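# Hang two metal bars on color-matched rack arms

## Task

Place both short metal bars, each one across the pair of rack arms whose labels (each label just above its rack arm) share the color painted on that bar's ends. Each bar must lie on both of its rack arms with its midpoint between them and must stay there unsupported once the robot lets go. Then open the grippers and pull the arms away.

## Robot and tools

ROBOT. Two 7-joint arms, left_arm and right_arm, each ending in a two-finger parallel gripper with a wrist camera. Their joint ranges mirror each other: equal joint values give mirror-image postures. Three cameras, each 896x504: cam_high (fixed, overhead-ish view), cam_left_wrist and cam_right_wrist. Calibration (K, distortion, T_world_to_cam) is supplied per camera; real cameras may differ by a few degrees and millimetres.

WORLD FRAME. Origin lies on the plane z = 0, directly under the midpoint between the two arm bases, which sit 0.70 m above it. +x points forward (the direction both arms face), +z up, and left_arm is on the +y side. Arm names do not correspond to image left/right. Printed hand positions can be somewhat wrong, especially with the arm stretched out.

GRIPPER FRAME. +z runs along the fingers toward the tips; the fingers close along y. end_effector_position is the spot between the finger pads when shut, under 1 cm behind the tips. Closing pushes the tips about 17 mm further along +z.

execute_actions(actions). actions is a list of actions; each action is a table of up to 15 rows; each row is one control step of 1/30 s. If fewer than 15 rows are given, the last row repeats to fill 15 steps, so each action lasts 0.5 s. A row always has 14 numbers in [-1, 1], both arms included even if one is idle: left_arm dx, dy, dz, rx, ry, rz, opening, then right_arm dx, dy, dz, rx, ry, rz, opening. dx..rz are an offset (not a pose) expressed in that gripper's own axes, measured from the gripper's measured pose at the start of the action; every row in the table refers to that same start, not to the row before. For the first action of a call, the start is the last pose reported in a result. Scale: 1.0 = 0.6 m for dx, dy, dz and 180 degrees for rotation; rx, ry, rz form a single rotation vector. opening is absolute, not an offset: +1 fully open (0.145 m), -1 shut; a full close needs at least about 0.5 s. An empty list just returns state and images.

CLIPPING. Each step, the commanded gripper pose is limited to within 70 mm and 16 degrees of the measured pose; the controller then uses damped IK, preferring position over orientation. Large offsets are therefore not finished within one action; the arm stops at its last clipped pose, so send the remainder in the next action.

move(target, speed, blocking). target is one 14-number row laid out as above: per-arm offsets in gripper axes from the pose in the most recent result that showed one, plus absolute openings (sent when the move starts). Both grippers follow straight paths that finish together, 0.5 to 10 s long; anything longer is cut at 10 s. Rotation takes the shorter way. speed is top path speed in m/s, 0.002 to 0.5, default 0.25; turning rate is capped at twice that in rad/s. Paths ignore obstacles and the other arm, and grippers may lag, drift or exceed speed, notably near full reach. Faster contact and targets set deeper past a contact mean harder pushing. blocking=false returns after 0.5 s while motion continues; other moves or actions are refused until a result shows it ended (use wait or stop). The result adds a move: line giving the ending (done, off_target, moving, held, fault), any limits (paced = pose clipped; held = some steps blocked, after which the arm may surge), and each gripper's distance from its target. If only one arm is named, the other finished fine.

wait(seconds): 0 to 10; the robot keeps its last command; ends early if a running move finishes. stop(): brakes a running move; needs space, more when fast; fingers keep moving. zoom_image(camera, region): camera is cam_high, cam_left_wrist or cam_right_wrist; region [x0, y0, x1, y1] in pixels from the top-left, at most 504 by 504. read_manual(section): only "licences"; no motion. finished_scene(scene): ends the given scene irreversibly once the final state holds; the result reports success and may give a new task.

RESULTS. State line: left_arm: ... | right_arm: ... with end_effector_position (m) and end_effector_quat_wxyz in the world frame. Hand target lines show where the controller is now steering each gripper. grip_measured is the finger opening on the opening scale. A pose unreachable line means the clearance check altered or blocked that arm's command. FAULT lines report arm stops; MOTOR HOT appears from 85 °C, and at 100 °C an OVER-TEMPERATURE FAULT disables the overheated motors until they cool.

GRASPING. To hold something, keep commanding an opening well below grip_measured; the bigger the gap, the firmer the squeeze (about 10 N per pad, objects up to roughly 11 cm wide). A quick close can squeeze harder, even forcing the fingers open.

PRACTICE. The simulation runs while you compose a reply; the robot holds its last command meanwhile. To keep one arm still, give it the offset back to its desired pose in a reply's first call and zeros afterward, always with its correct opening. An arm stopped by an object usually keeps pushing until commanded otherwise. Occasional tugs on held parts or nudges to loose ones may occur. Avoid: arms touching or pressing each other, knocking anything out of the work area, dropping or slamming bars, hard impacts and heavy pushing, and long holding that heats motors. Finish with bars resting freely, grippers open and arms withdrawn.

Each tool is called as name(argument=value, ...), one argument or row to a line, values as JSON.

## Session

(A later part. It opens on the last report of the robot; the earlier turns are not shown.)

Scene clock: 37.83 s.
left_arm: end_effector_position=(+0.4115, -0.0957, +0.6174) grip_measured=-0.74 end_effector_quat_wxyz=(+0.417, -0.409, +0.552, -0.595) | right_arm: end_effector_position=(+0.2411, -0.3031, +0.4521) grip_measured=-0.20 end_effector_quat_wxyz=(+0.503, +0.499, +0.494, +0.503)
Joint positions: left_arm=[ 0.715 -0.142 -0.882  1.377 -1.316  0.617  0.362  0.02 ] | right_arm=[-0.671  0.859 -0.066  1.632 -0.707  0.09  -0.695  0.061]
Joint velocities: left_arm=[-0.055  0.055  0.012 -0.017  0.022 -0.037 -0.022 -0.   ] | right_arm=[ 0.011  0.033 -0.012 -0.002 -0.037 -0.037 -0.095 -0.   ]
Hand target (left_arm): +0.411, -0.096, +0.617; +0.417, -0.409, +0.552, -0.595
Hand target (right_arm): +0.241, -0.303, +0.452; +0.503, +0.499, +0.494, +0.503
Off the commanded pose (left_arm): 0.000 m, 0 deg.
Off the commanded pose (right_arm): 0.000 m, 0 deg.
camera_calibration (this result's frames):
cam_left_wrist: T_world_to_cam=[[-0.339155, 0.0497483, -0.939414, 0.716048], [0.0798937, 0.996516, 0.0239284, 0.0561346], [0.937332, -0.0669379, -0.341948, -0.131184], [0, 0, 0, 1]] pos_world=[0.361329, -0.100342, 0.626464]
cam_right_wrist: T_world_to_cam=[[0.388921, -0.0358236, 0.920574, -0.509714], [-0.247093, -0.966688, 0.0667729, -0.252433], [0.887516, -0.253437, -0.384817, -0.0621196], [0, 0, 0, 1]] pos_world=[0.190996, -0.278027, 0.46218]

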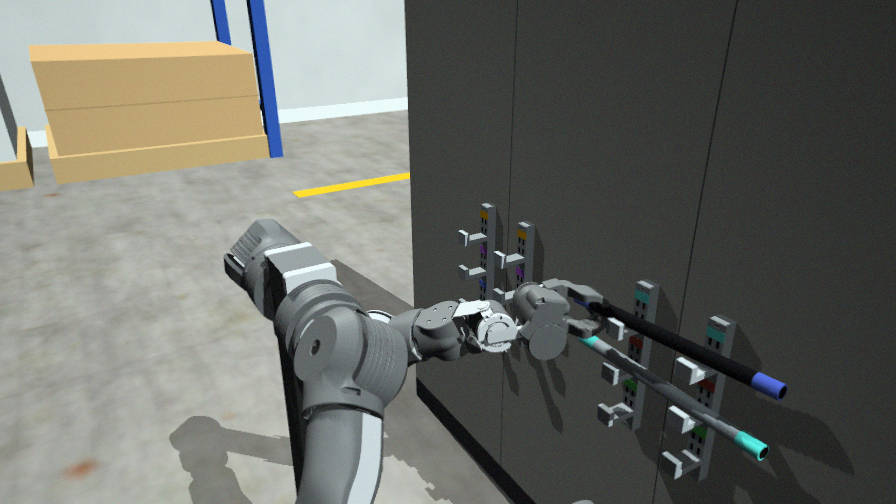

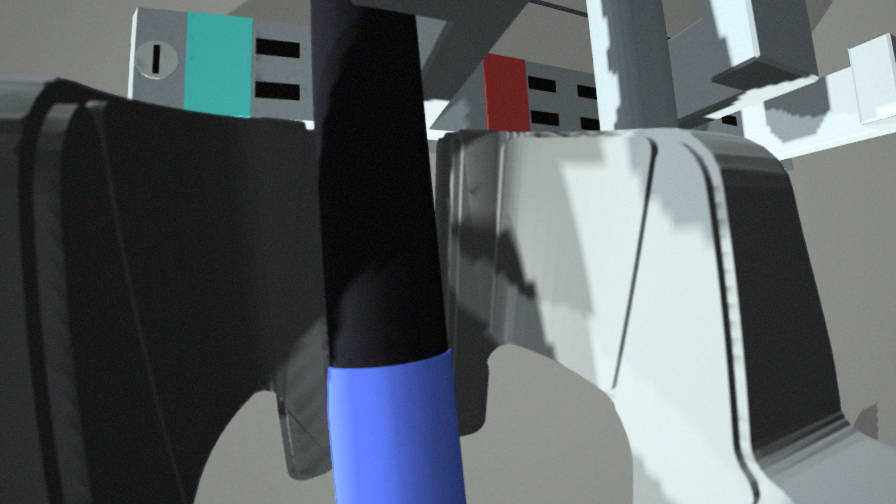

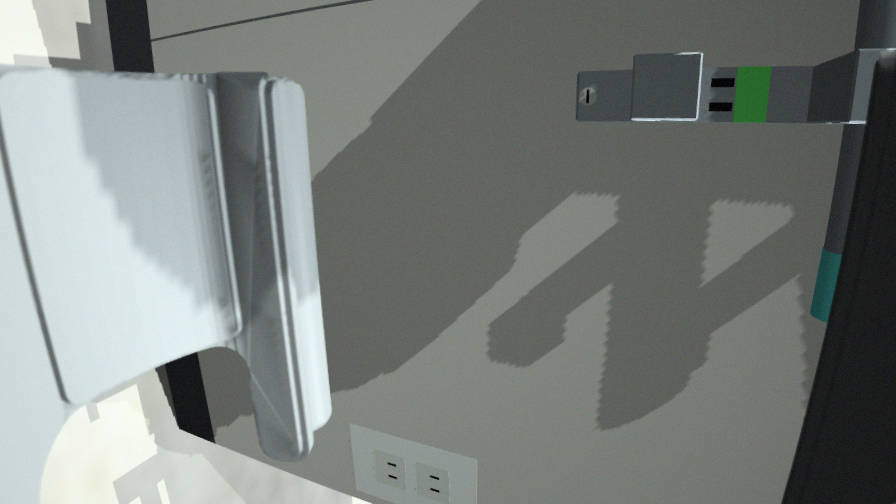

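move(
  target=[0,-0.07,0,0,0,0,-1,0,0,0,0,0,0,-0.2],
  speed=0.04,
)

Scene clock: 39.40 s.
left_arm: end_effector_position=(+0.4090, -0.0958, +0.6549) grip_measured=-0.74 end_effector_quat_wxyz=(+0.415, -0.408, +0.558, -0.592) | right_arm: end_effector_position=(+0.2411, -0.3031, +0.4521) grip_measured=-0.20 end_effector_quat_wxyz=(+0.503, +0.499, +0.494, +0.503)
Joint positions: left_arm=[ 0.819 -0.14  -0.88   1.453 -1.334  0.643  0.543  0.02 ] | right_arm=[-0.671  0.859 -0.066  1.632 -0.707  0.09  -0.695  0.061]
Joint velocities: left_arm=[-0.033 -0.011 -0.012 -0.007  0.081 -0.051 -0.051 -0.   ] | right_arm=[-0.011  0.011  0.002  0.007 -0.051  0.051  0.051  0.   ]
Hand target (left_arm): +0.409, -0.094, +0.659; +0.418, -0.409, +0.553, -0.594
Hand target (right_arm): +0.241, -0.303, +0.452; +0.503, +0.499, +0.494, +0.503
Off the commanded pose (left_arm): 0.005 m, 1 deg.
Off the commanded pose (right_arm): 0.000 m, 0 deg.
move: off_target (left_arm)
camera_calibration (this result's frames):
cam_left_wrist: T_world_to_cam=[[-0.347635, 0.0601099, -0.935701, 0.752493], [0.0869828, 0.995707, 0.0316485, 0.0474263], [0.933586, -0.0703877, -0.351371, -0.108598], [0, 0, 0, 1]] pos_world=[0.358853, -0.100099, 0.664449]
cam_right_wrist: T_world_to_cam=[[0.388921, -0.0358236, 0.920574, -0.509714], [-0.247093, -0.966688, 0.0667729, -0.252433], [0.887516, -0.253437, -0.384817, -0.0621196], [0, 0, 0, 1]] pos_world=[0.190996, -0.278027, 0.46218]

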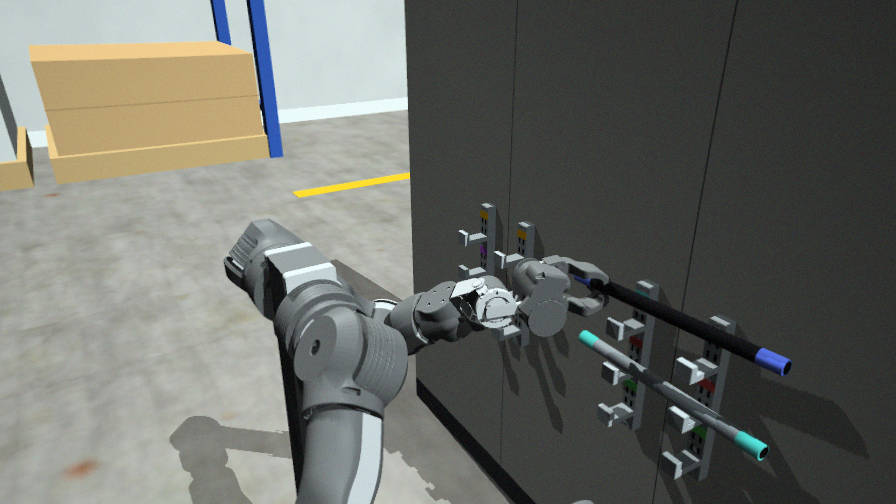

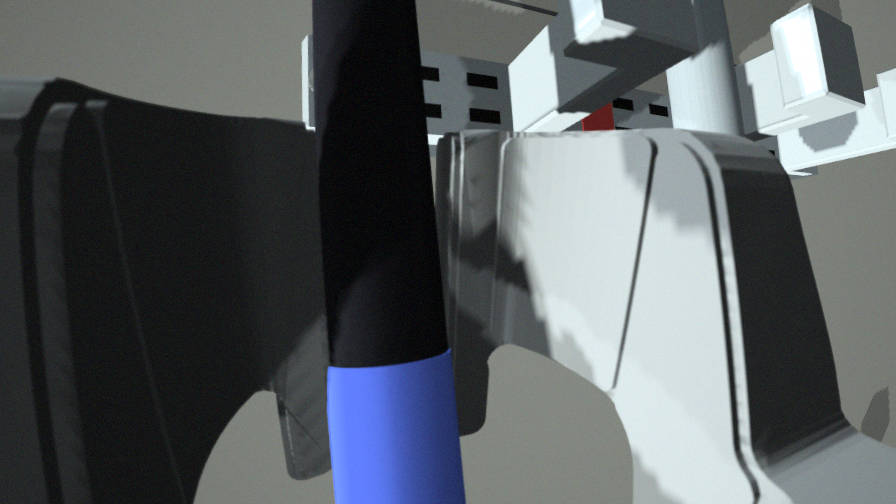

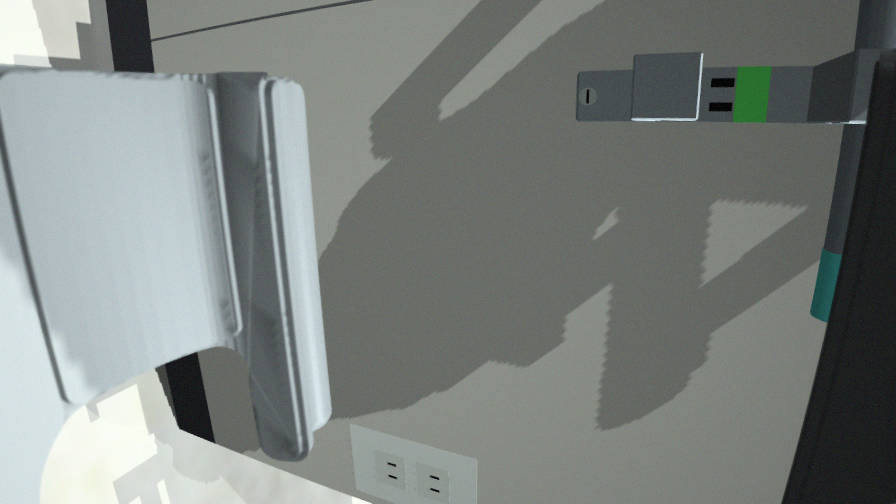

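move(
  target=[0.059,-0.005,-0.174,0,0.061,0,-1,0,0,0,0,0,0,-0.2],
  speed=0.1,
)

Scene clock: 41.70 s.
left_arm: end_effector_position=(+0.2977, -0.0975, +0.6506) grip_measured=-0.74 end_effector_quat_wxyz=(+0.354, -0.349, +0.601, -0.626) | right_arm: end_effector_position=(+0.2411, -0.3031, +0.4521) grip_measured=-0.20 end_effector_quat_wxyz=(+0.503, +0.499, +0.494, +0.503)
Joint positions: left_arm=[ 0.647  0.031 -1.082  1.994 -1.467  0.716  0.798  0.02 ] | right_arm=[-0.671  0.859 -0.066  1.632 -0.707  0.09  -0.695  0.061]
Joint velocities: left_arm=[ 0.055  0.033 -0.002  0.002  0.007  0.022 -0.007 -0.   ] | right_arm=[ 0.055 -0.099  0.007 -0.012 -0.037 -0.037  0.037 -0.   ]
Hand target (left_arm): +0.298, -0.096, +0.653; +0.357, -0.349, +0.596, -0.628
Hand target (right_arm): +0.241, -0.303, +0.452; +0.503, +0.499, +0.494, +0.503
Off the commanded pose (left_arm): 0.004 m, 1 deg.
Off the commanded pose (right_arm): 0.000 m, 0 deg.
move: off_target (left_arm)
camera_calibration (this result's frames):
cam_left_wrist: T_world_to_cam=[[-0.331963, 0.140201, -0.932815, 0.71111], [0.284301, 0.95778, 0.042778, -0.01072], [0.89943, -0.251, -0.357806, -0.0096294], [0, 0, 0, 1]] pos_world=[0.247771, -0.0918476, 0.660348]
cam_right_wrist: T_world_to_cam=[[0.388921, -0.0358236, 0.920574, -0.509714], [-0.247093, -0.966688, 0.0667729, -0.252433], [0.887516, -0.253437, -0.384817, -0.0621196], [0, 0, 0, 1]] pos_world=[0.190996, -0.278027, 0.46218]

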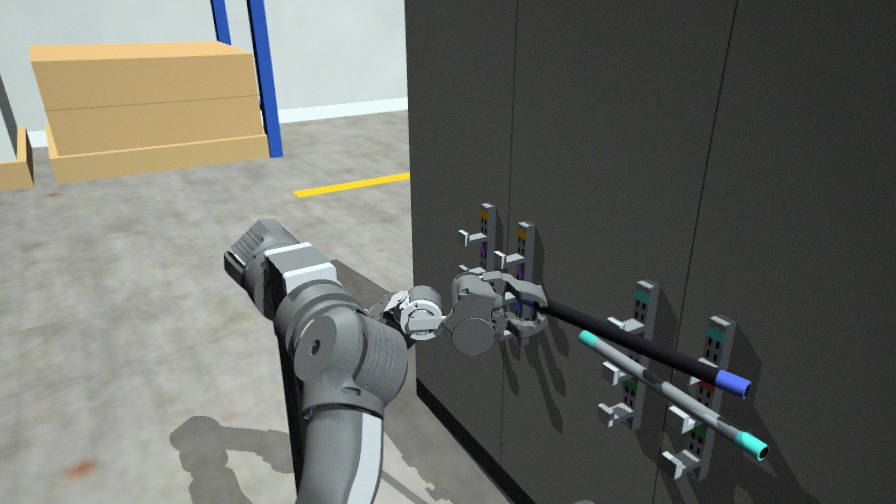

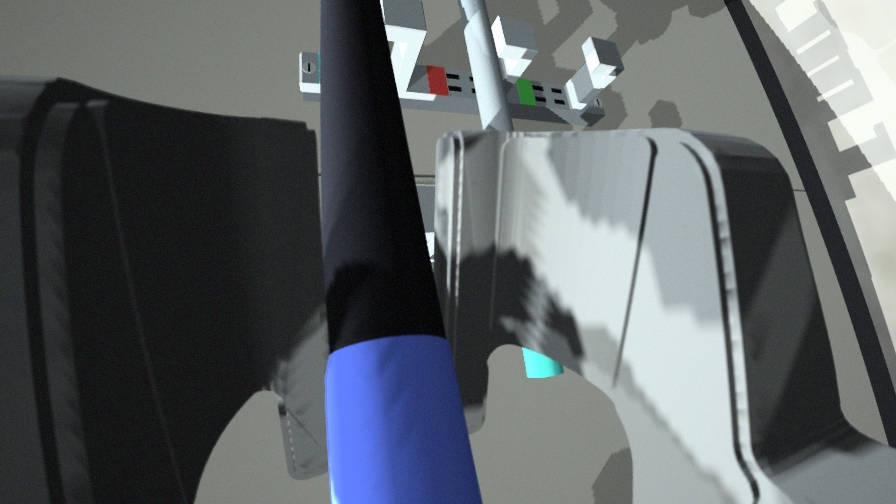

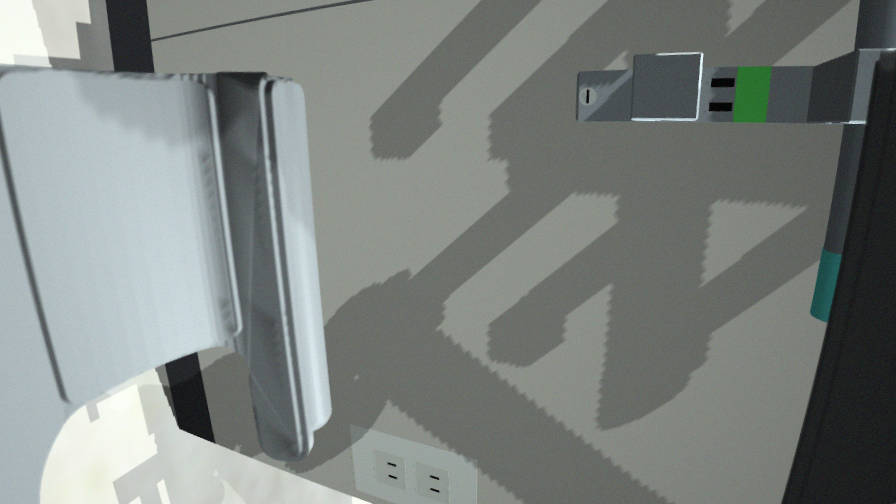

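move(
  target=[0,-0.05,0,0,0,0,-1,0,0,0,0,0,0,-0.2],
  speed=0.04,
)

zoom_image(
  camera="cam_high",
  region=[500,250,800,450],
)

Scene clock: 43.40 s.
left_arm: end_effector_position=(+0.2967, -0.0978, +0.6762) grip_measured=-0.74 end_effector_quat_wxyz=(+0.352, -0.347, +0.608, -0.621) | right_arm: end_effector_position=(+0.2411, -0.3031, +0.4521) grip_measured=-0.20 end_effector_quat_wxyz=(+0.503, +0.499, +0.494, +0.503)
Joint positions: left_arm=[ 0.758 -0.001 -1.055  2.024 -1.479  0.726  0.959  0.02 ] | right_arm=[-0.671  0.859 -0.066  1.632 -0.707  0.09  -0.695  0.061]
Joint velocities: left_arm=[-0.033 -0.055 -0.002 -0.012 -0.007  0.037  0.022  0.   ] | right_arm=[-0.055  0.055  0.002 -0.007 -0.022  0.037  0.007 -0.   ]
Hand target (left_arm): +0.297, -0.096, +0.680; +0.355, -0.348, +0.601, -0.626
Hand target (right_arm): +0.241, -0.303, +0.452; +0.503, +0.499, +0.494, +0.503
Off the commanded pose (left_arm): 0.004 m, 1 deg.
Off the commanded pose (right_arm): 0.000 m, 0 deg.
move: off_target (left_arm)
camera_calibration (this result's frames):
cam_left_wrist: T_world_to_cam=[[-0.339111, 0.155379, -0.927826, 0.734971], [0.2901, 0.955473, 0.0539809, -0.020787], [0.8949, -0.250857, -0.369087, 0.00933069], [0, 0, 0, 1]] pos_world=[0.246917, -0.0919973, 0.686491]
cam_right_wrist: T_world_to_cam=[[0.388921, -0.0358236, 0.920574, -0.509714], [-0.247093, -0.966688, 0.0667729, -0.252433], [0.887516, -0.253437, -0.384817, -0.0621196], [0, 0, 0, 1]] pos_world=[0.190996, -0.278027, 0.46218]

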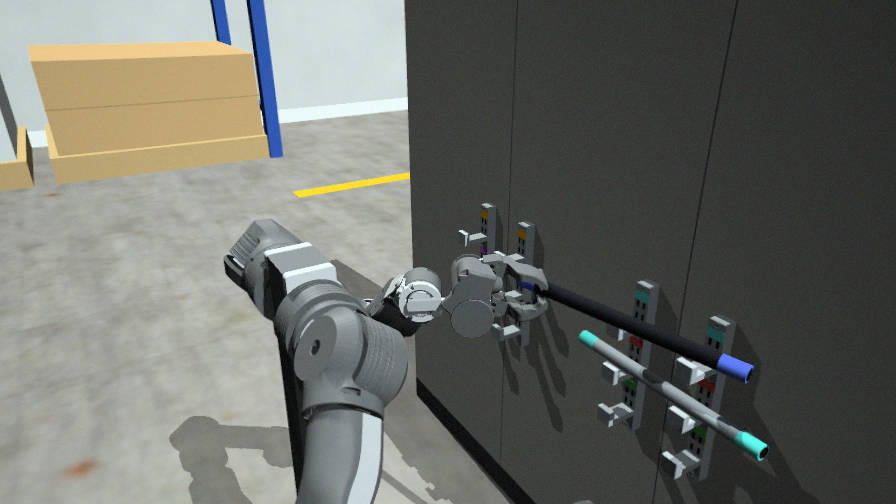

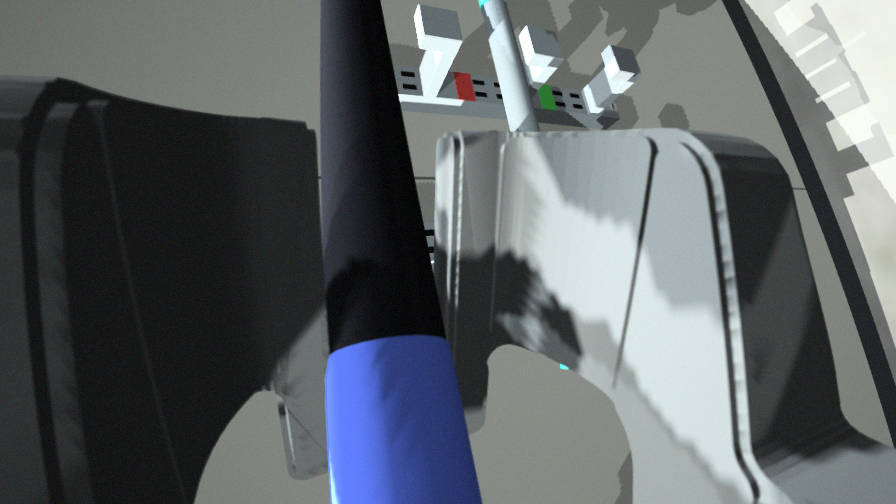

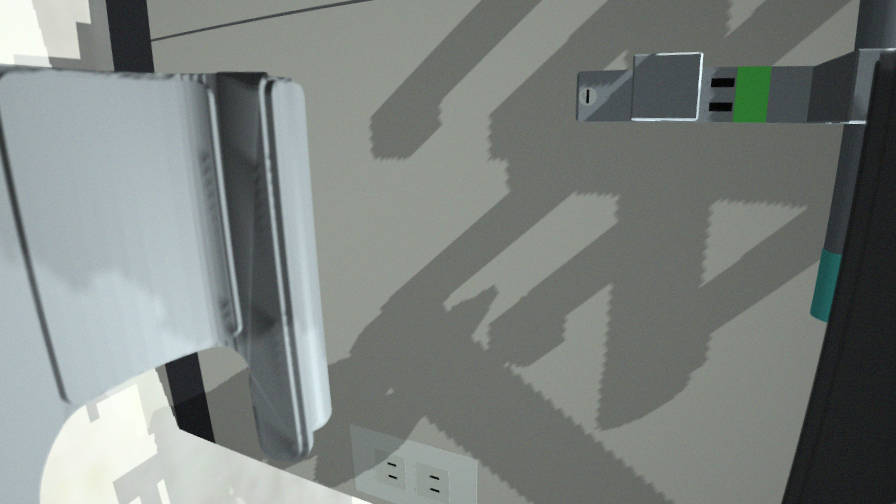

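Region (500, 250, 800, 450) of cam_high's 896x504 image, scaled by 1.680, with more detail than that image has.

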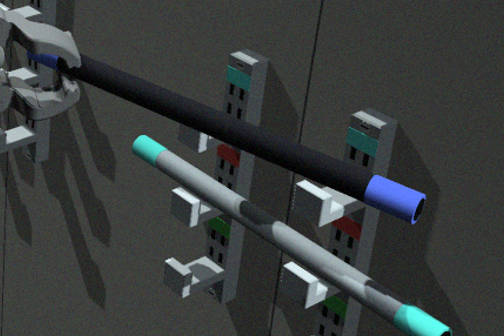

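move(
  target=[-0.202,0,-0.145,0,0.07,0,-1,0,0,0,0,0,0,-0.2],
  speed=0.12,
)

Scene clock: 46.83 s.
left_arm: end_effector_position=(+0.2824, +0.0495, +0.6700) grip_measured=-0.74 end_effector_quat_wxyz=(+0.279, -0.281, +0.646, -0.652) | right_arm: end_effector_position=(+0.2411, -0.3031, +0.4521) grip_measured=-0.20 end_effector_quat_wxyz=(+0.503, +0.499, +0.494, +0.503)
Joint positions: left_arm=[ 0.326  0.684 -0.3    2.364 -0.639  0.105  0.658  0.02 ] | right_arm=[-0.671  0.859 -0.066  1.632 -0.707  0.09  -0.695  0.061]
Joint velocities: left_arm=[ 0.033  0.099  0.022  0.002 -0.037 -0.007  0.022 -0.   ] | right_arm=[-0.055 -0.055 -0.007 -0.007 -0.022 -0.022 -0.007 -0.   ]
Hand target (left_arm): +0.283, +0.050, +0.673; +0.281, -0.280, +0.642, -0.657
Hand target (right_arm): +0.241, -0.303, +0.452; +0.503, +0.499, +0.494, +0.503
Off the commanded pose (left_arm): 0.004 m, 1 deg.
Off the commanded pose (right_arm): 0.000 m, 0 deg.
move: off_target (left_arm)
camera_calibration (this result's frames):
cam_left_wrist: T_world_to_cam=[[-0.308549, 0.232732, -0.922298, 0.68533], [0.493096, 0.868289, 0.0541413, -0.2101], [0.813421, -0.438076, -0.382669, 0.0981373], [0, 0, 0, 1]] pos_world=[0.23523, 0.0659211, 0.681008]
cam_right_wrist: T_world_to_cam=[[0.388921, -0.0358236, 0.920574, -0.509714], [-0.247093, -0.966688, 0.0667729, -0.252433], [0.887516, -0.253437, -0.384817, -0.0621196], [0, 0, 0, 1]] pos_world=[0.190996, -0.278027, 0.46218]

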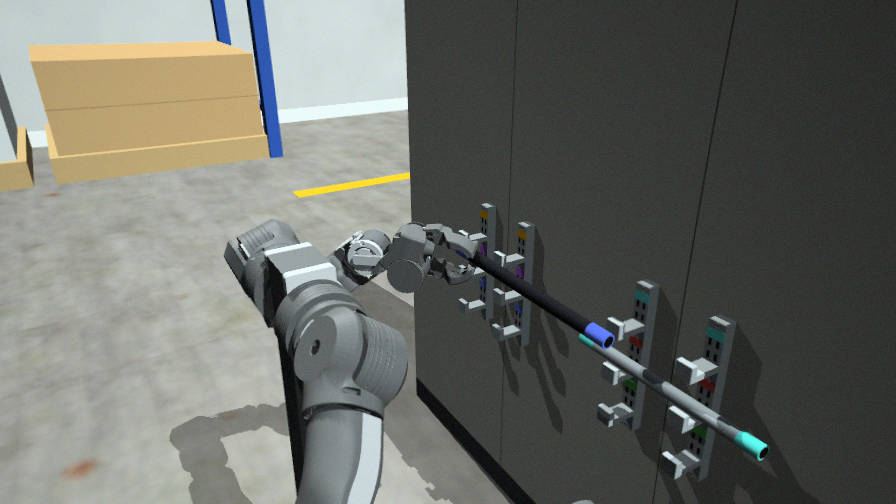

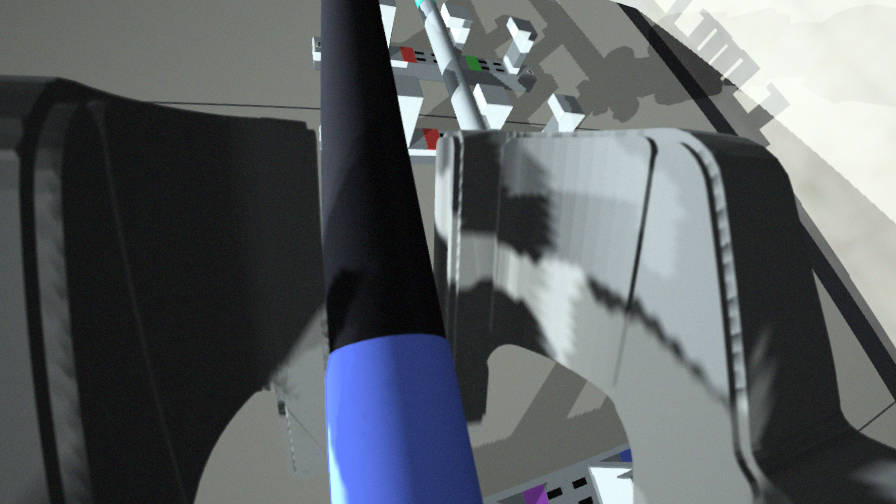

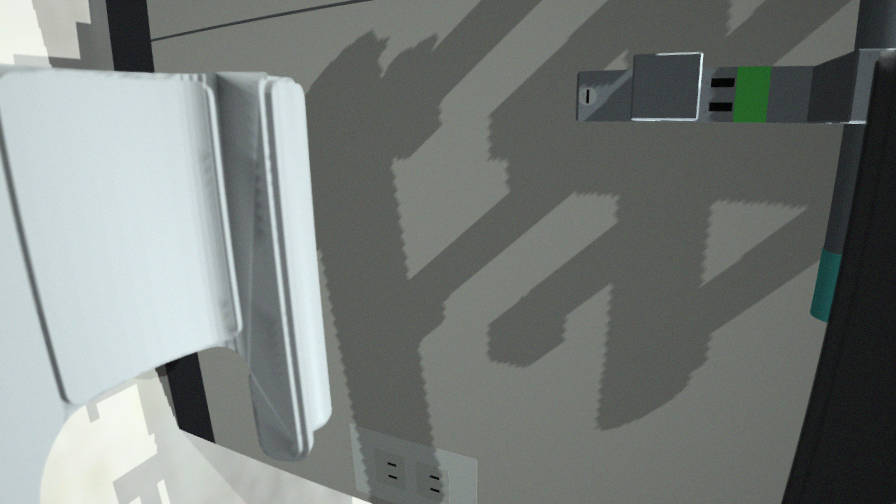

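move(
  target=[-0.365,0.283,-0.257,0,0.055,0,-1,0,0,0,0,0,0,-0.2],
  speed=0.15,
)

Scene clock: 50.23 s.
left_arm: end_effector_position=(+0.3194, +0.3161, +0.4939) grip_measured=-0.74 end_effector_quat_wxyz=(+0.274, -0.229, +0.672, -0.649) | right_arm: end_effector_position=(+0.2411, -0.3031, +0.4521) grip_measured=-0.20 end_effector_quat_wxyz=(+0.503, +0.499, +0.494, +0.503)
Joint positions: left_arm=[ 0.809  1.135 -1.585  0.734 -0.928 -0.782 -1.354  0.02 ] | right_arm=[-0.671  0.859 -0.066  1.632 -0.707  0.09  -0.695  0.061]
Joint velocities: left_arm=[-0.033 -0.099 -0.017 -0.017 -0.007  0.037 -0.007  0.   ] | right_arm=[-0.077  0.033 -0.002  0.002 -0.051 -0.037 -0.125 -0.   ]
Hand target (left_arm): +0.320, +0.316, +0.497; +0.277, -0.227, +0.665, -0.656
Hand target (right_arm): +0.241, -0.303, +0.452; +0.503, +0.499, +0.494, +0.503
Off the commanded pose (left_arm): 0.005 m, 7 deg.
Off the commanded pose (right_arm): 0.000 m, 0 deg.
joint sent to its limit (left arm) — the command would take joint 3 (upper arm roll) past its lower limit and joint 6 (wrist pitch) past its lower limit, so those joints were sent only as far as their limits.
move: off_target (left_arm)
camera_calibration (this result's frames):
cam_left_wrist: T_world_to_cam=[[-0.242736, 0.316027, -0.917173, 0.422379], [0.562002, 0.816441, 0.132581, -0.494659], [0.790716, -0.483271, -0.375788, 0.135572], [0, 0, 0, 1]] pos_world=[0.273328, 0.335895, 0.503923]
cam_right_wrist: T_world_to_cam=[[0.388921, -0.0358236, 0.920574, -0.509714], [-0.247093, -0.966688, 0.0667729, -0.252433], [0.887516, -0.253437, -0.384817, -0.0621196], [0, 0, 0, 1]] pos_world=[0.190996, -0.278027, 0.46218]

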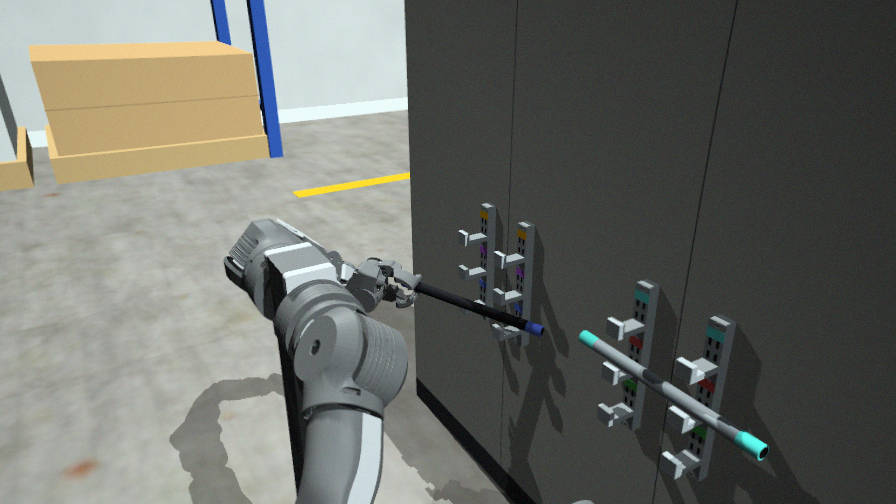

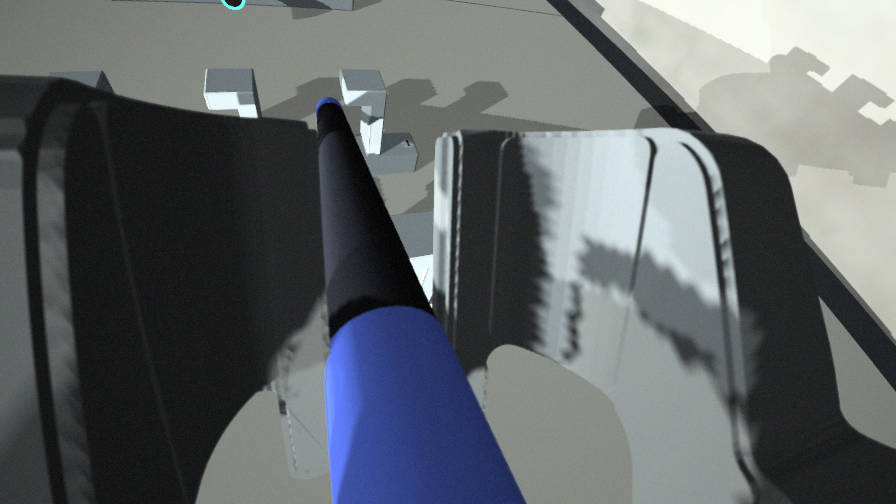

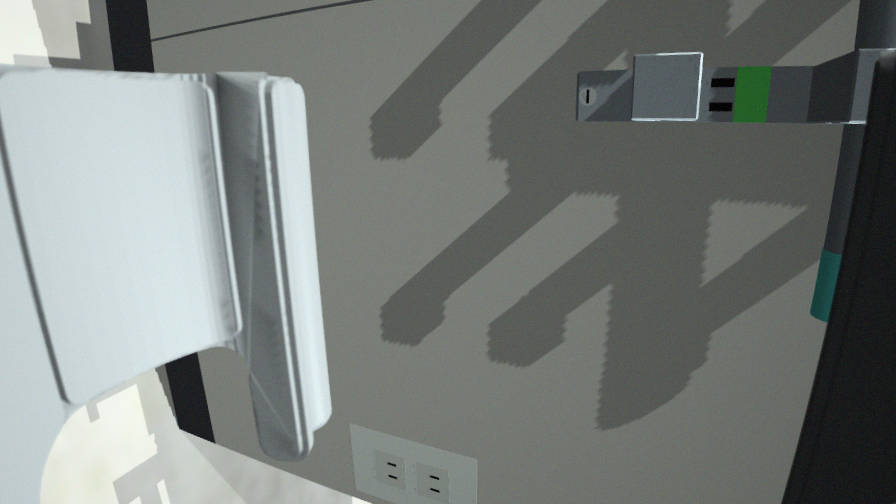

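move(
  target=[-0.078,-0.008,0.078,0,-0.085,0,-1,0,0,0,0,0,0,-0.2],
  speed=0.05,
)

zoom_image(
  camera="cam_high",
  region=[360,200,600,380],
)

Scene clock: 54.33 s.
left_arm: end_effector_position=(+0.3826, +0.3108, +0.4965) grip_measured=-0.74 end_effector_quat_wxyz=(+0.353, -0.314, +0.638, -0.608) | right_arm: end_effector_position=(+0.2411, -0.3031, +0.4521) grip_measured=-0.20 end_effector_quat_wxyz=(+0.503, +0.499, +0.494, +0.503)
Joint positions: left_arm=[ 0.823  1.057 -1.437  0.802 -0.574 -0.641 -0.886  0.02 ] | right_arm=[-0.671  0.859 -0.066  1.632 -0.707  0.09  -0.695  0.061]
Joint velocities: left_arm=[ 0.055 -0.011  0.012 -0.007 -0.037 -0.022  0.081  0.   ] | right_arm=[ 0.011 -0.011  0.012 -0.012 -0.007 -0.007 -0.081  0.   ]
Hand target (left_arm): +0.385, +0.312, +0.502; +0.360, -0.314, +0.630, -0.612
Hand target (right_arm): +0.241, -0.303, +0.452; +0.503, +0.499, +0.494, +0.503
Off the commanded pose (left_arm): 0.006 m, 1 deg.
Off the commanded pose (right_arm): 0.000 m, 0 deg.
move: off_target (left_arm)
camera_calibration (this result's frames):
cam_left_wrist: T_world_to_cam=[[-0.318716, 0.243707, -0.915984, 0.492696], [0.336969, 0.932383, 0.130822, -0.475266], [0.88593, -0.266964, -0.379287, -0.017847], [0, 0, 0, 1]] pos_world=[0.332992, 0.318292, 0.506708]
cam_right_wrist: T_world_to_cam=[[0.388921, -0.0358236, 0.920574, -0.509714], [-0.247093, -0.966688, 0.0667729, -0.252433], [0.887516, -0.253437, -0.384817, -0.0621196], [0, 0, 0, 1]] pos_world=[0.190996, -0.278027, 0.46218]

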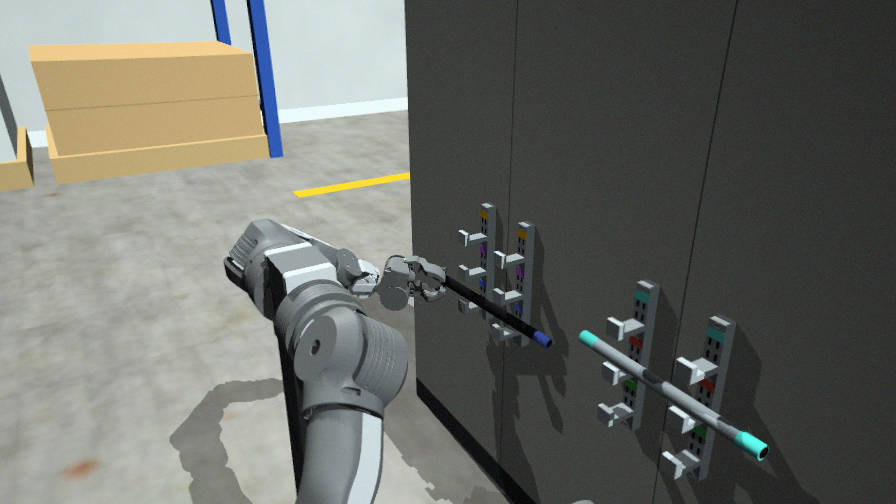

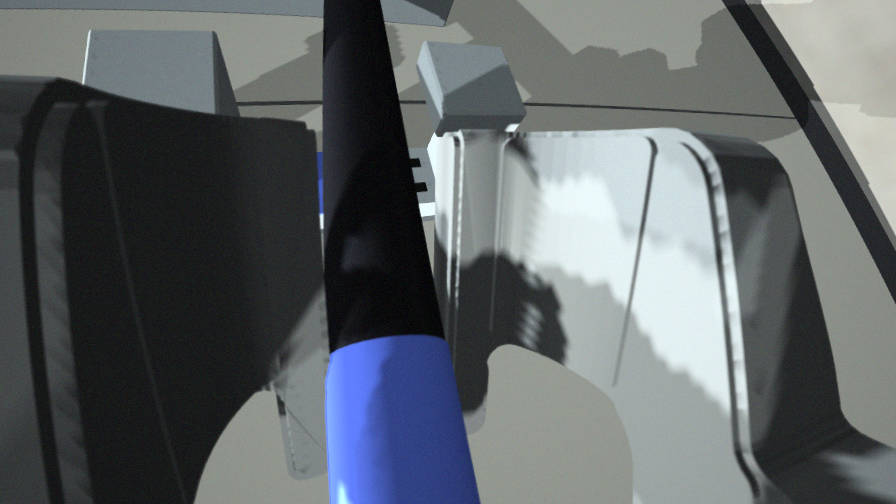

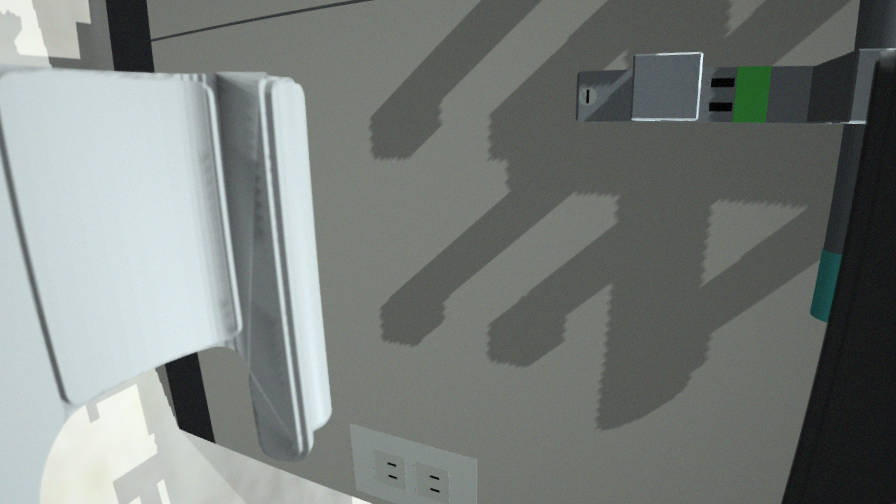

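Region (360, 200, 600, 380) of cam_high's 896x504 image, scaled by 2.100, with more detail than that image has; it fills the top 378 rows of this view, and the rest is white.

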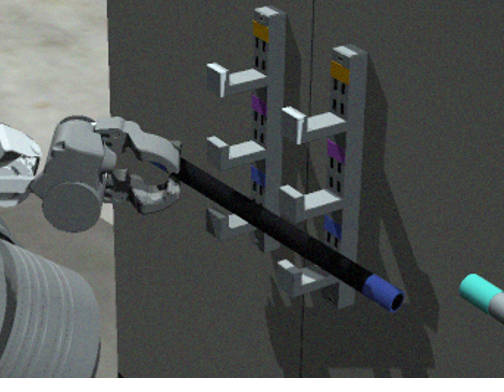

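move(
  target=[-0.05,-0.007,0.086,0,0,0,-1,0,0,0,0,0,0,-0.2],
  speed=0.04,
)

zoom_image(
  camera="cam_high",
  region=[360,200,600,380],
)

Scene clock: 56.87 s.
left_arm: end_effector_position=(+0.4385, +0.3070, +0.4969) grip_measured=-0.73 end_effector_quat_wxyz=(+0.361, -0.320, +0.648, -0.589) | right_arm: end_effector_position=(+0.2411, -0.3031, +0.4521) grip_measured=-0.20 end_effector_quat_wxyz=(+0.503, +0.499, +0.494, +0.503)
Joint positions: left_arm=[ 1.     0.761 -1.586  0.344 -0.532 -0.782 -0.874  0.02 ] | right_arm=[-0.671  0.859 -0.066  1.632 -0.707  0.09  -0.695  0.061]
Joint velocities: left_arm=[-0.055 -0.033 -0.007  0.002  0.022 -0.051 -0.11  -0.   ] | right_arm=[ 0.011  0.033  0.012 -0.017 -0.037  0.066  0.022 -0.   ]
Hand target (left_arm): +0.442, +0.307, +0.504; +0.367, -0.321, +0.637, -0.597
Hand target (right_arm): +0.241, -0.303, +0.452; +0.503, +0.499, +0.494, +0.503
Off the commanded pose (left_arm): 0.006 m, 3 deg.
Off the commanded pose (right_arm): 0.000 m, 0 deg.
joint sent to its limit (left arm) — the command would take joint 3 (upper arm roll) past its lower limit and joint 6 (wrist pitch) past its lower limit, so those joints were sent only as far as their limits.
move: off_target (left_arm)
camera_calibration (this result's frames):
cam_left_wrist: T_world_to_cam=[[-0.340171, 0.26985, -0.900814, 0.505723], [0.31636, 0.934945, 0.160608, -0.497223], [0.885551, -0.230347, -0.403411, -0.0673101], [0, 0, 0, 1]] pos_world=[0.38894, 0.312902, 0.508267]
cam_right_wrist: T_world_to_cam=[[0.388921, -0.0358236, 0.920574, -0.509714], [-0.247093, -0.966688, 0.0667729, -0.252433], [0.887516, -0.253437, -0.384817, -0.0621196], [0, 0, 0, 1]] pos_world=[0.190996, -0.278027, 0.46218]

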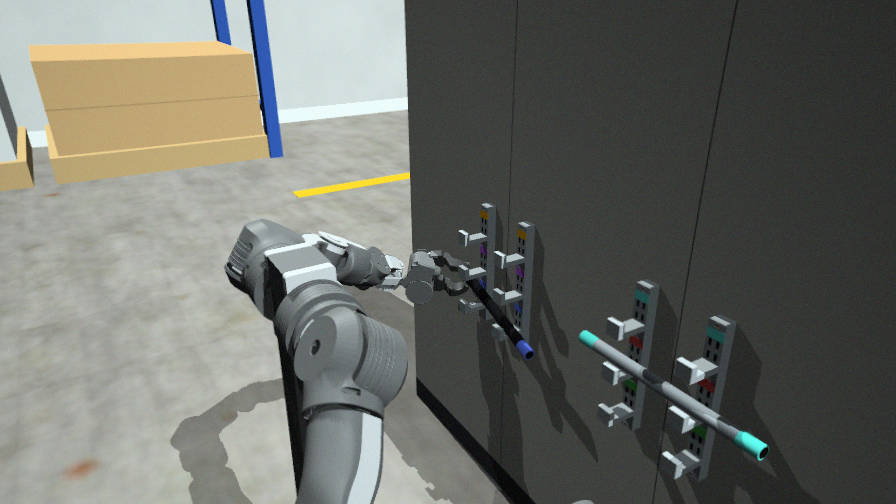

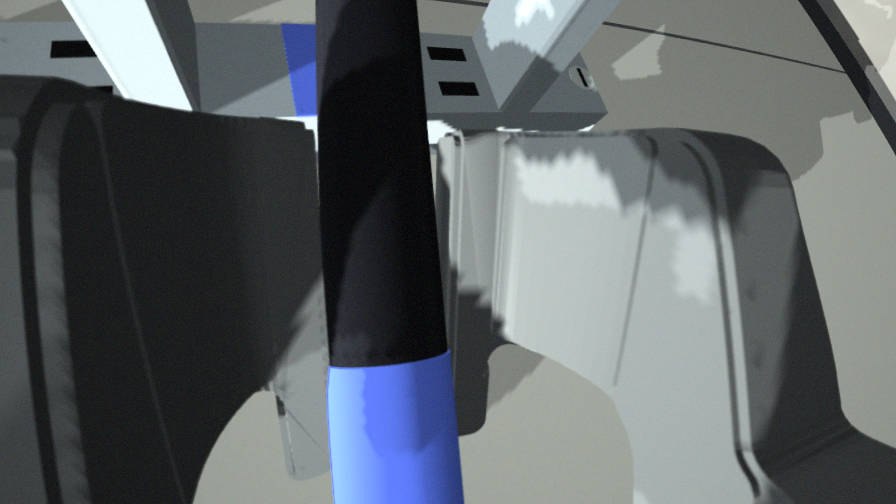

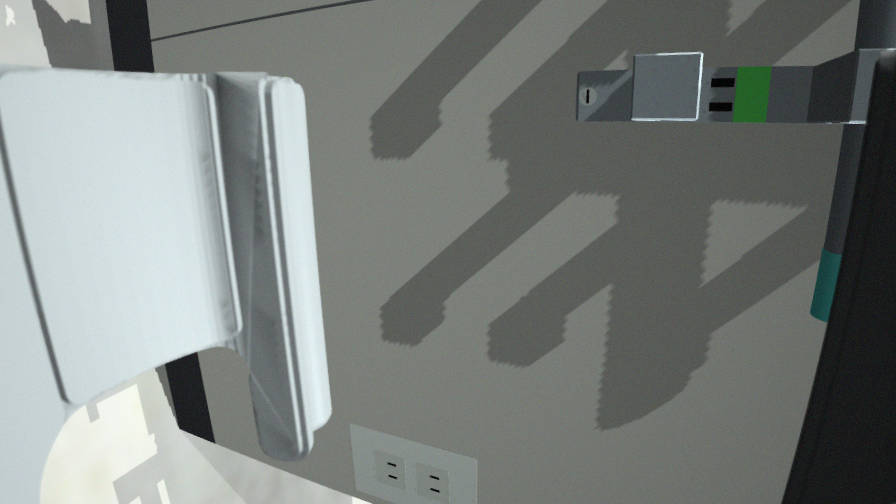

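Region (360, 200, 600, 380) of cam_high's 896x504 image, scaled by 2.100, with more detail than that image has; it fills the top 378 rows of this view, and the rest is white.

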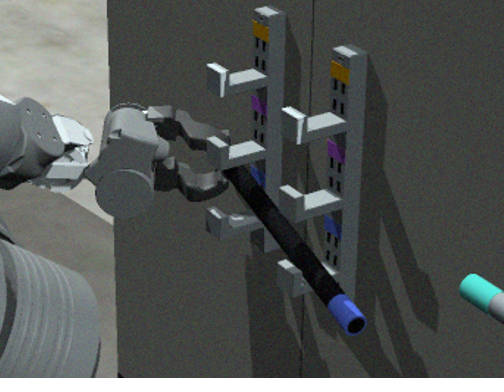

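move(
  target=[0,-0.006,0,0,-0.045,-0.02,-1,0,0,0,0,0,0,-0.2],
  speed=0.03,
)

zoom_image(
  camera="cam_high",
  region=[420,220,600,380],
)

Scene clock: 60.87 s.
left_arm: end_effector_position=(+0.4356, +0.3038, +0.4932) grip_measured=-0.73 end_effector_quat_wxyz=(+0.377, -0.381, +0.622, -0.571) | right_arm: end_effector_position=(+0.2411, -0.3031, +0.4521) grip_measured=-0.20 end_effector_quat_wxyz=(+0.503, +0.499, +0.494, +0.503)
Joint positions: left_arm=[ 0.908  0.904 -1.401  0.699 -0.408 -0.554 -0.608  0.02 ] | right_arm=[-0.671  0.859 -0.066  1.632 -0.707  0.09  -0.695  0.061]
Joint velocities: left_arm=[-0.099 -0.033  0.022  0.002 -0.081 -0.007 -0.037  0.   ] | right_arm=[ 0.011  0.011 -0.002 -0.017 -0.037 -0.007 -0.037  0.   ]
Hand target (left_arm): +0.438, +0.306, +0.499; +0.386, -0.383, +0.610, -0.576
Hand target (right_arm): +0.241, -0.303, +0.452; +0.503, +0.499, +0.494, +0.503
Off the commanded pose (left_arm): 0.008 m, 2 deg.
Off the commanded pose (right_arm): 0.000 m, 0 deg.
move: off_target (left_arm)
camera_calibration (this result's frames):
cam_left_wrist: T_world_to_cam=[[-0.408535, 0.185729, -0.893646, 0.554069], [0.200696, 0.973396, 0.110554, -0.429246], [0.890404, -0.134186, -0.434942, -0.0827085], [0, 0, 0, 1]] pos_world=[0.386149, 0.303821, 0.506623]
cam_right_wrist: T_world_to_cam=[[0.388921, -0.0358236, 0.920574, -0.509714], [-0.247093, -0.966688, 0.0667729, -0.252433], [0.887516, -0.253437, -0.384817, -0.0621196], [0, 0, 0, 1]] pos_world=[0.190996, -0.278027, 0.46218]

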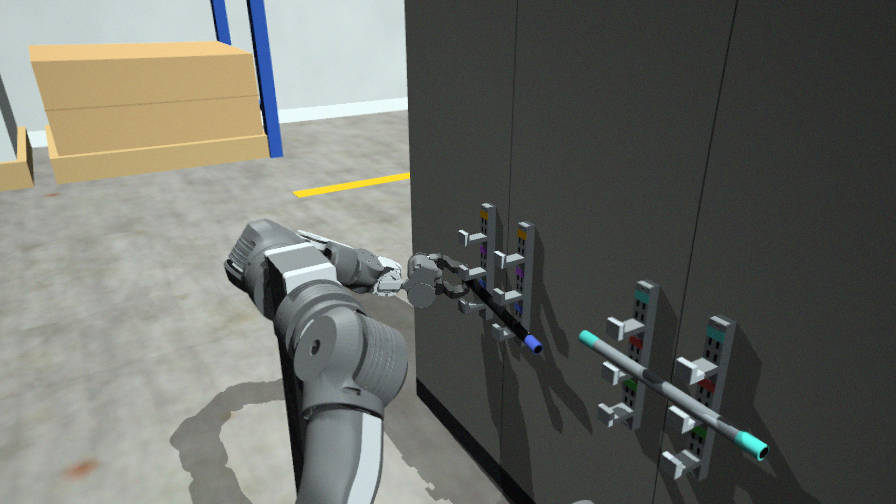

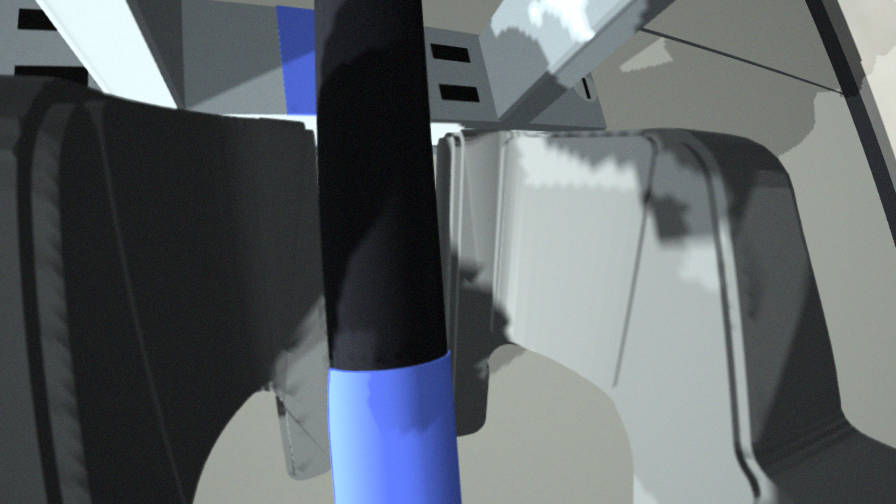

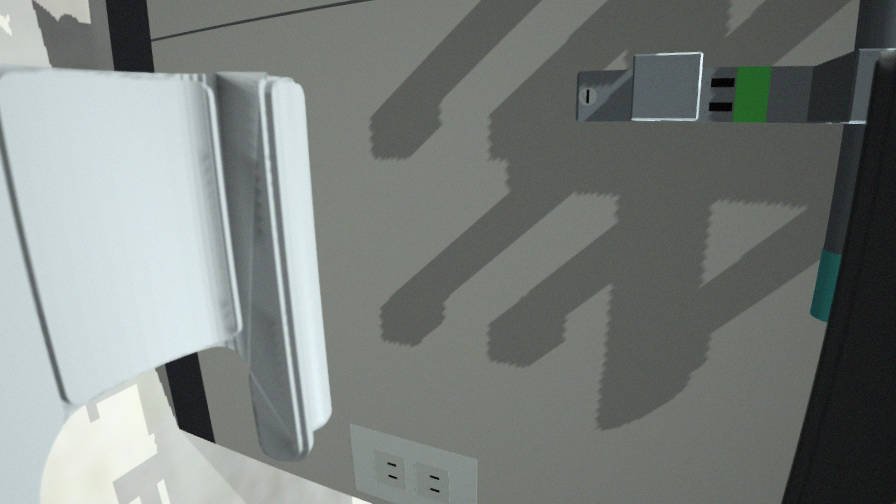

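Region (420, 220, 600, 380) of cam_high's 896x504 image, scaled by 2.800, with more detail than that image has.

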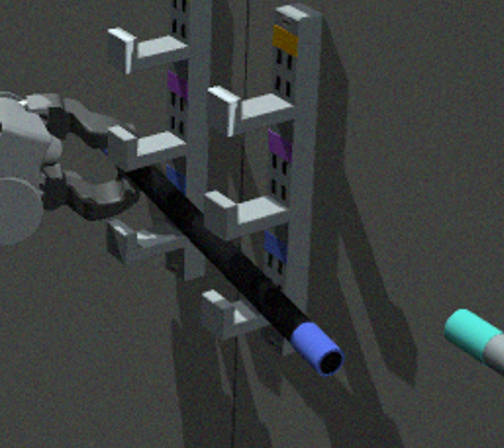

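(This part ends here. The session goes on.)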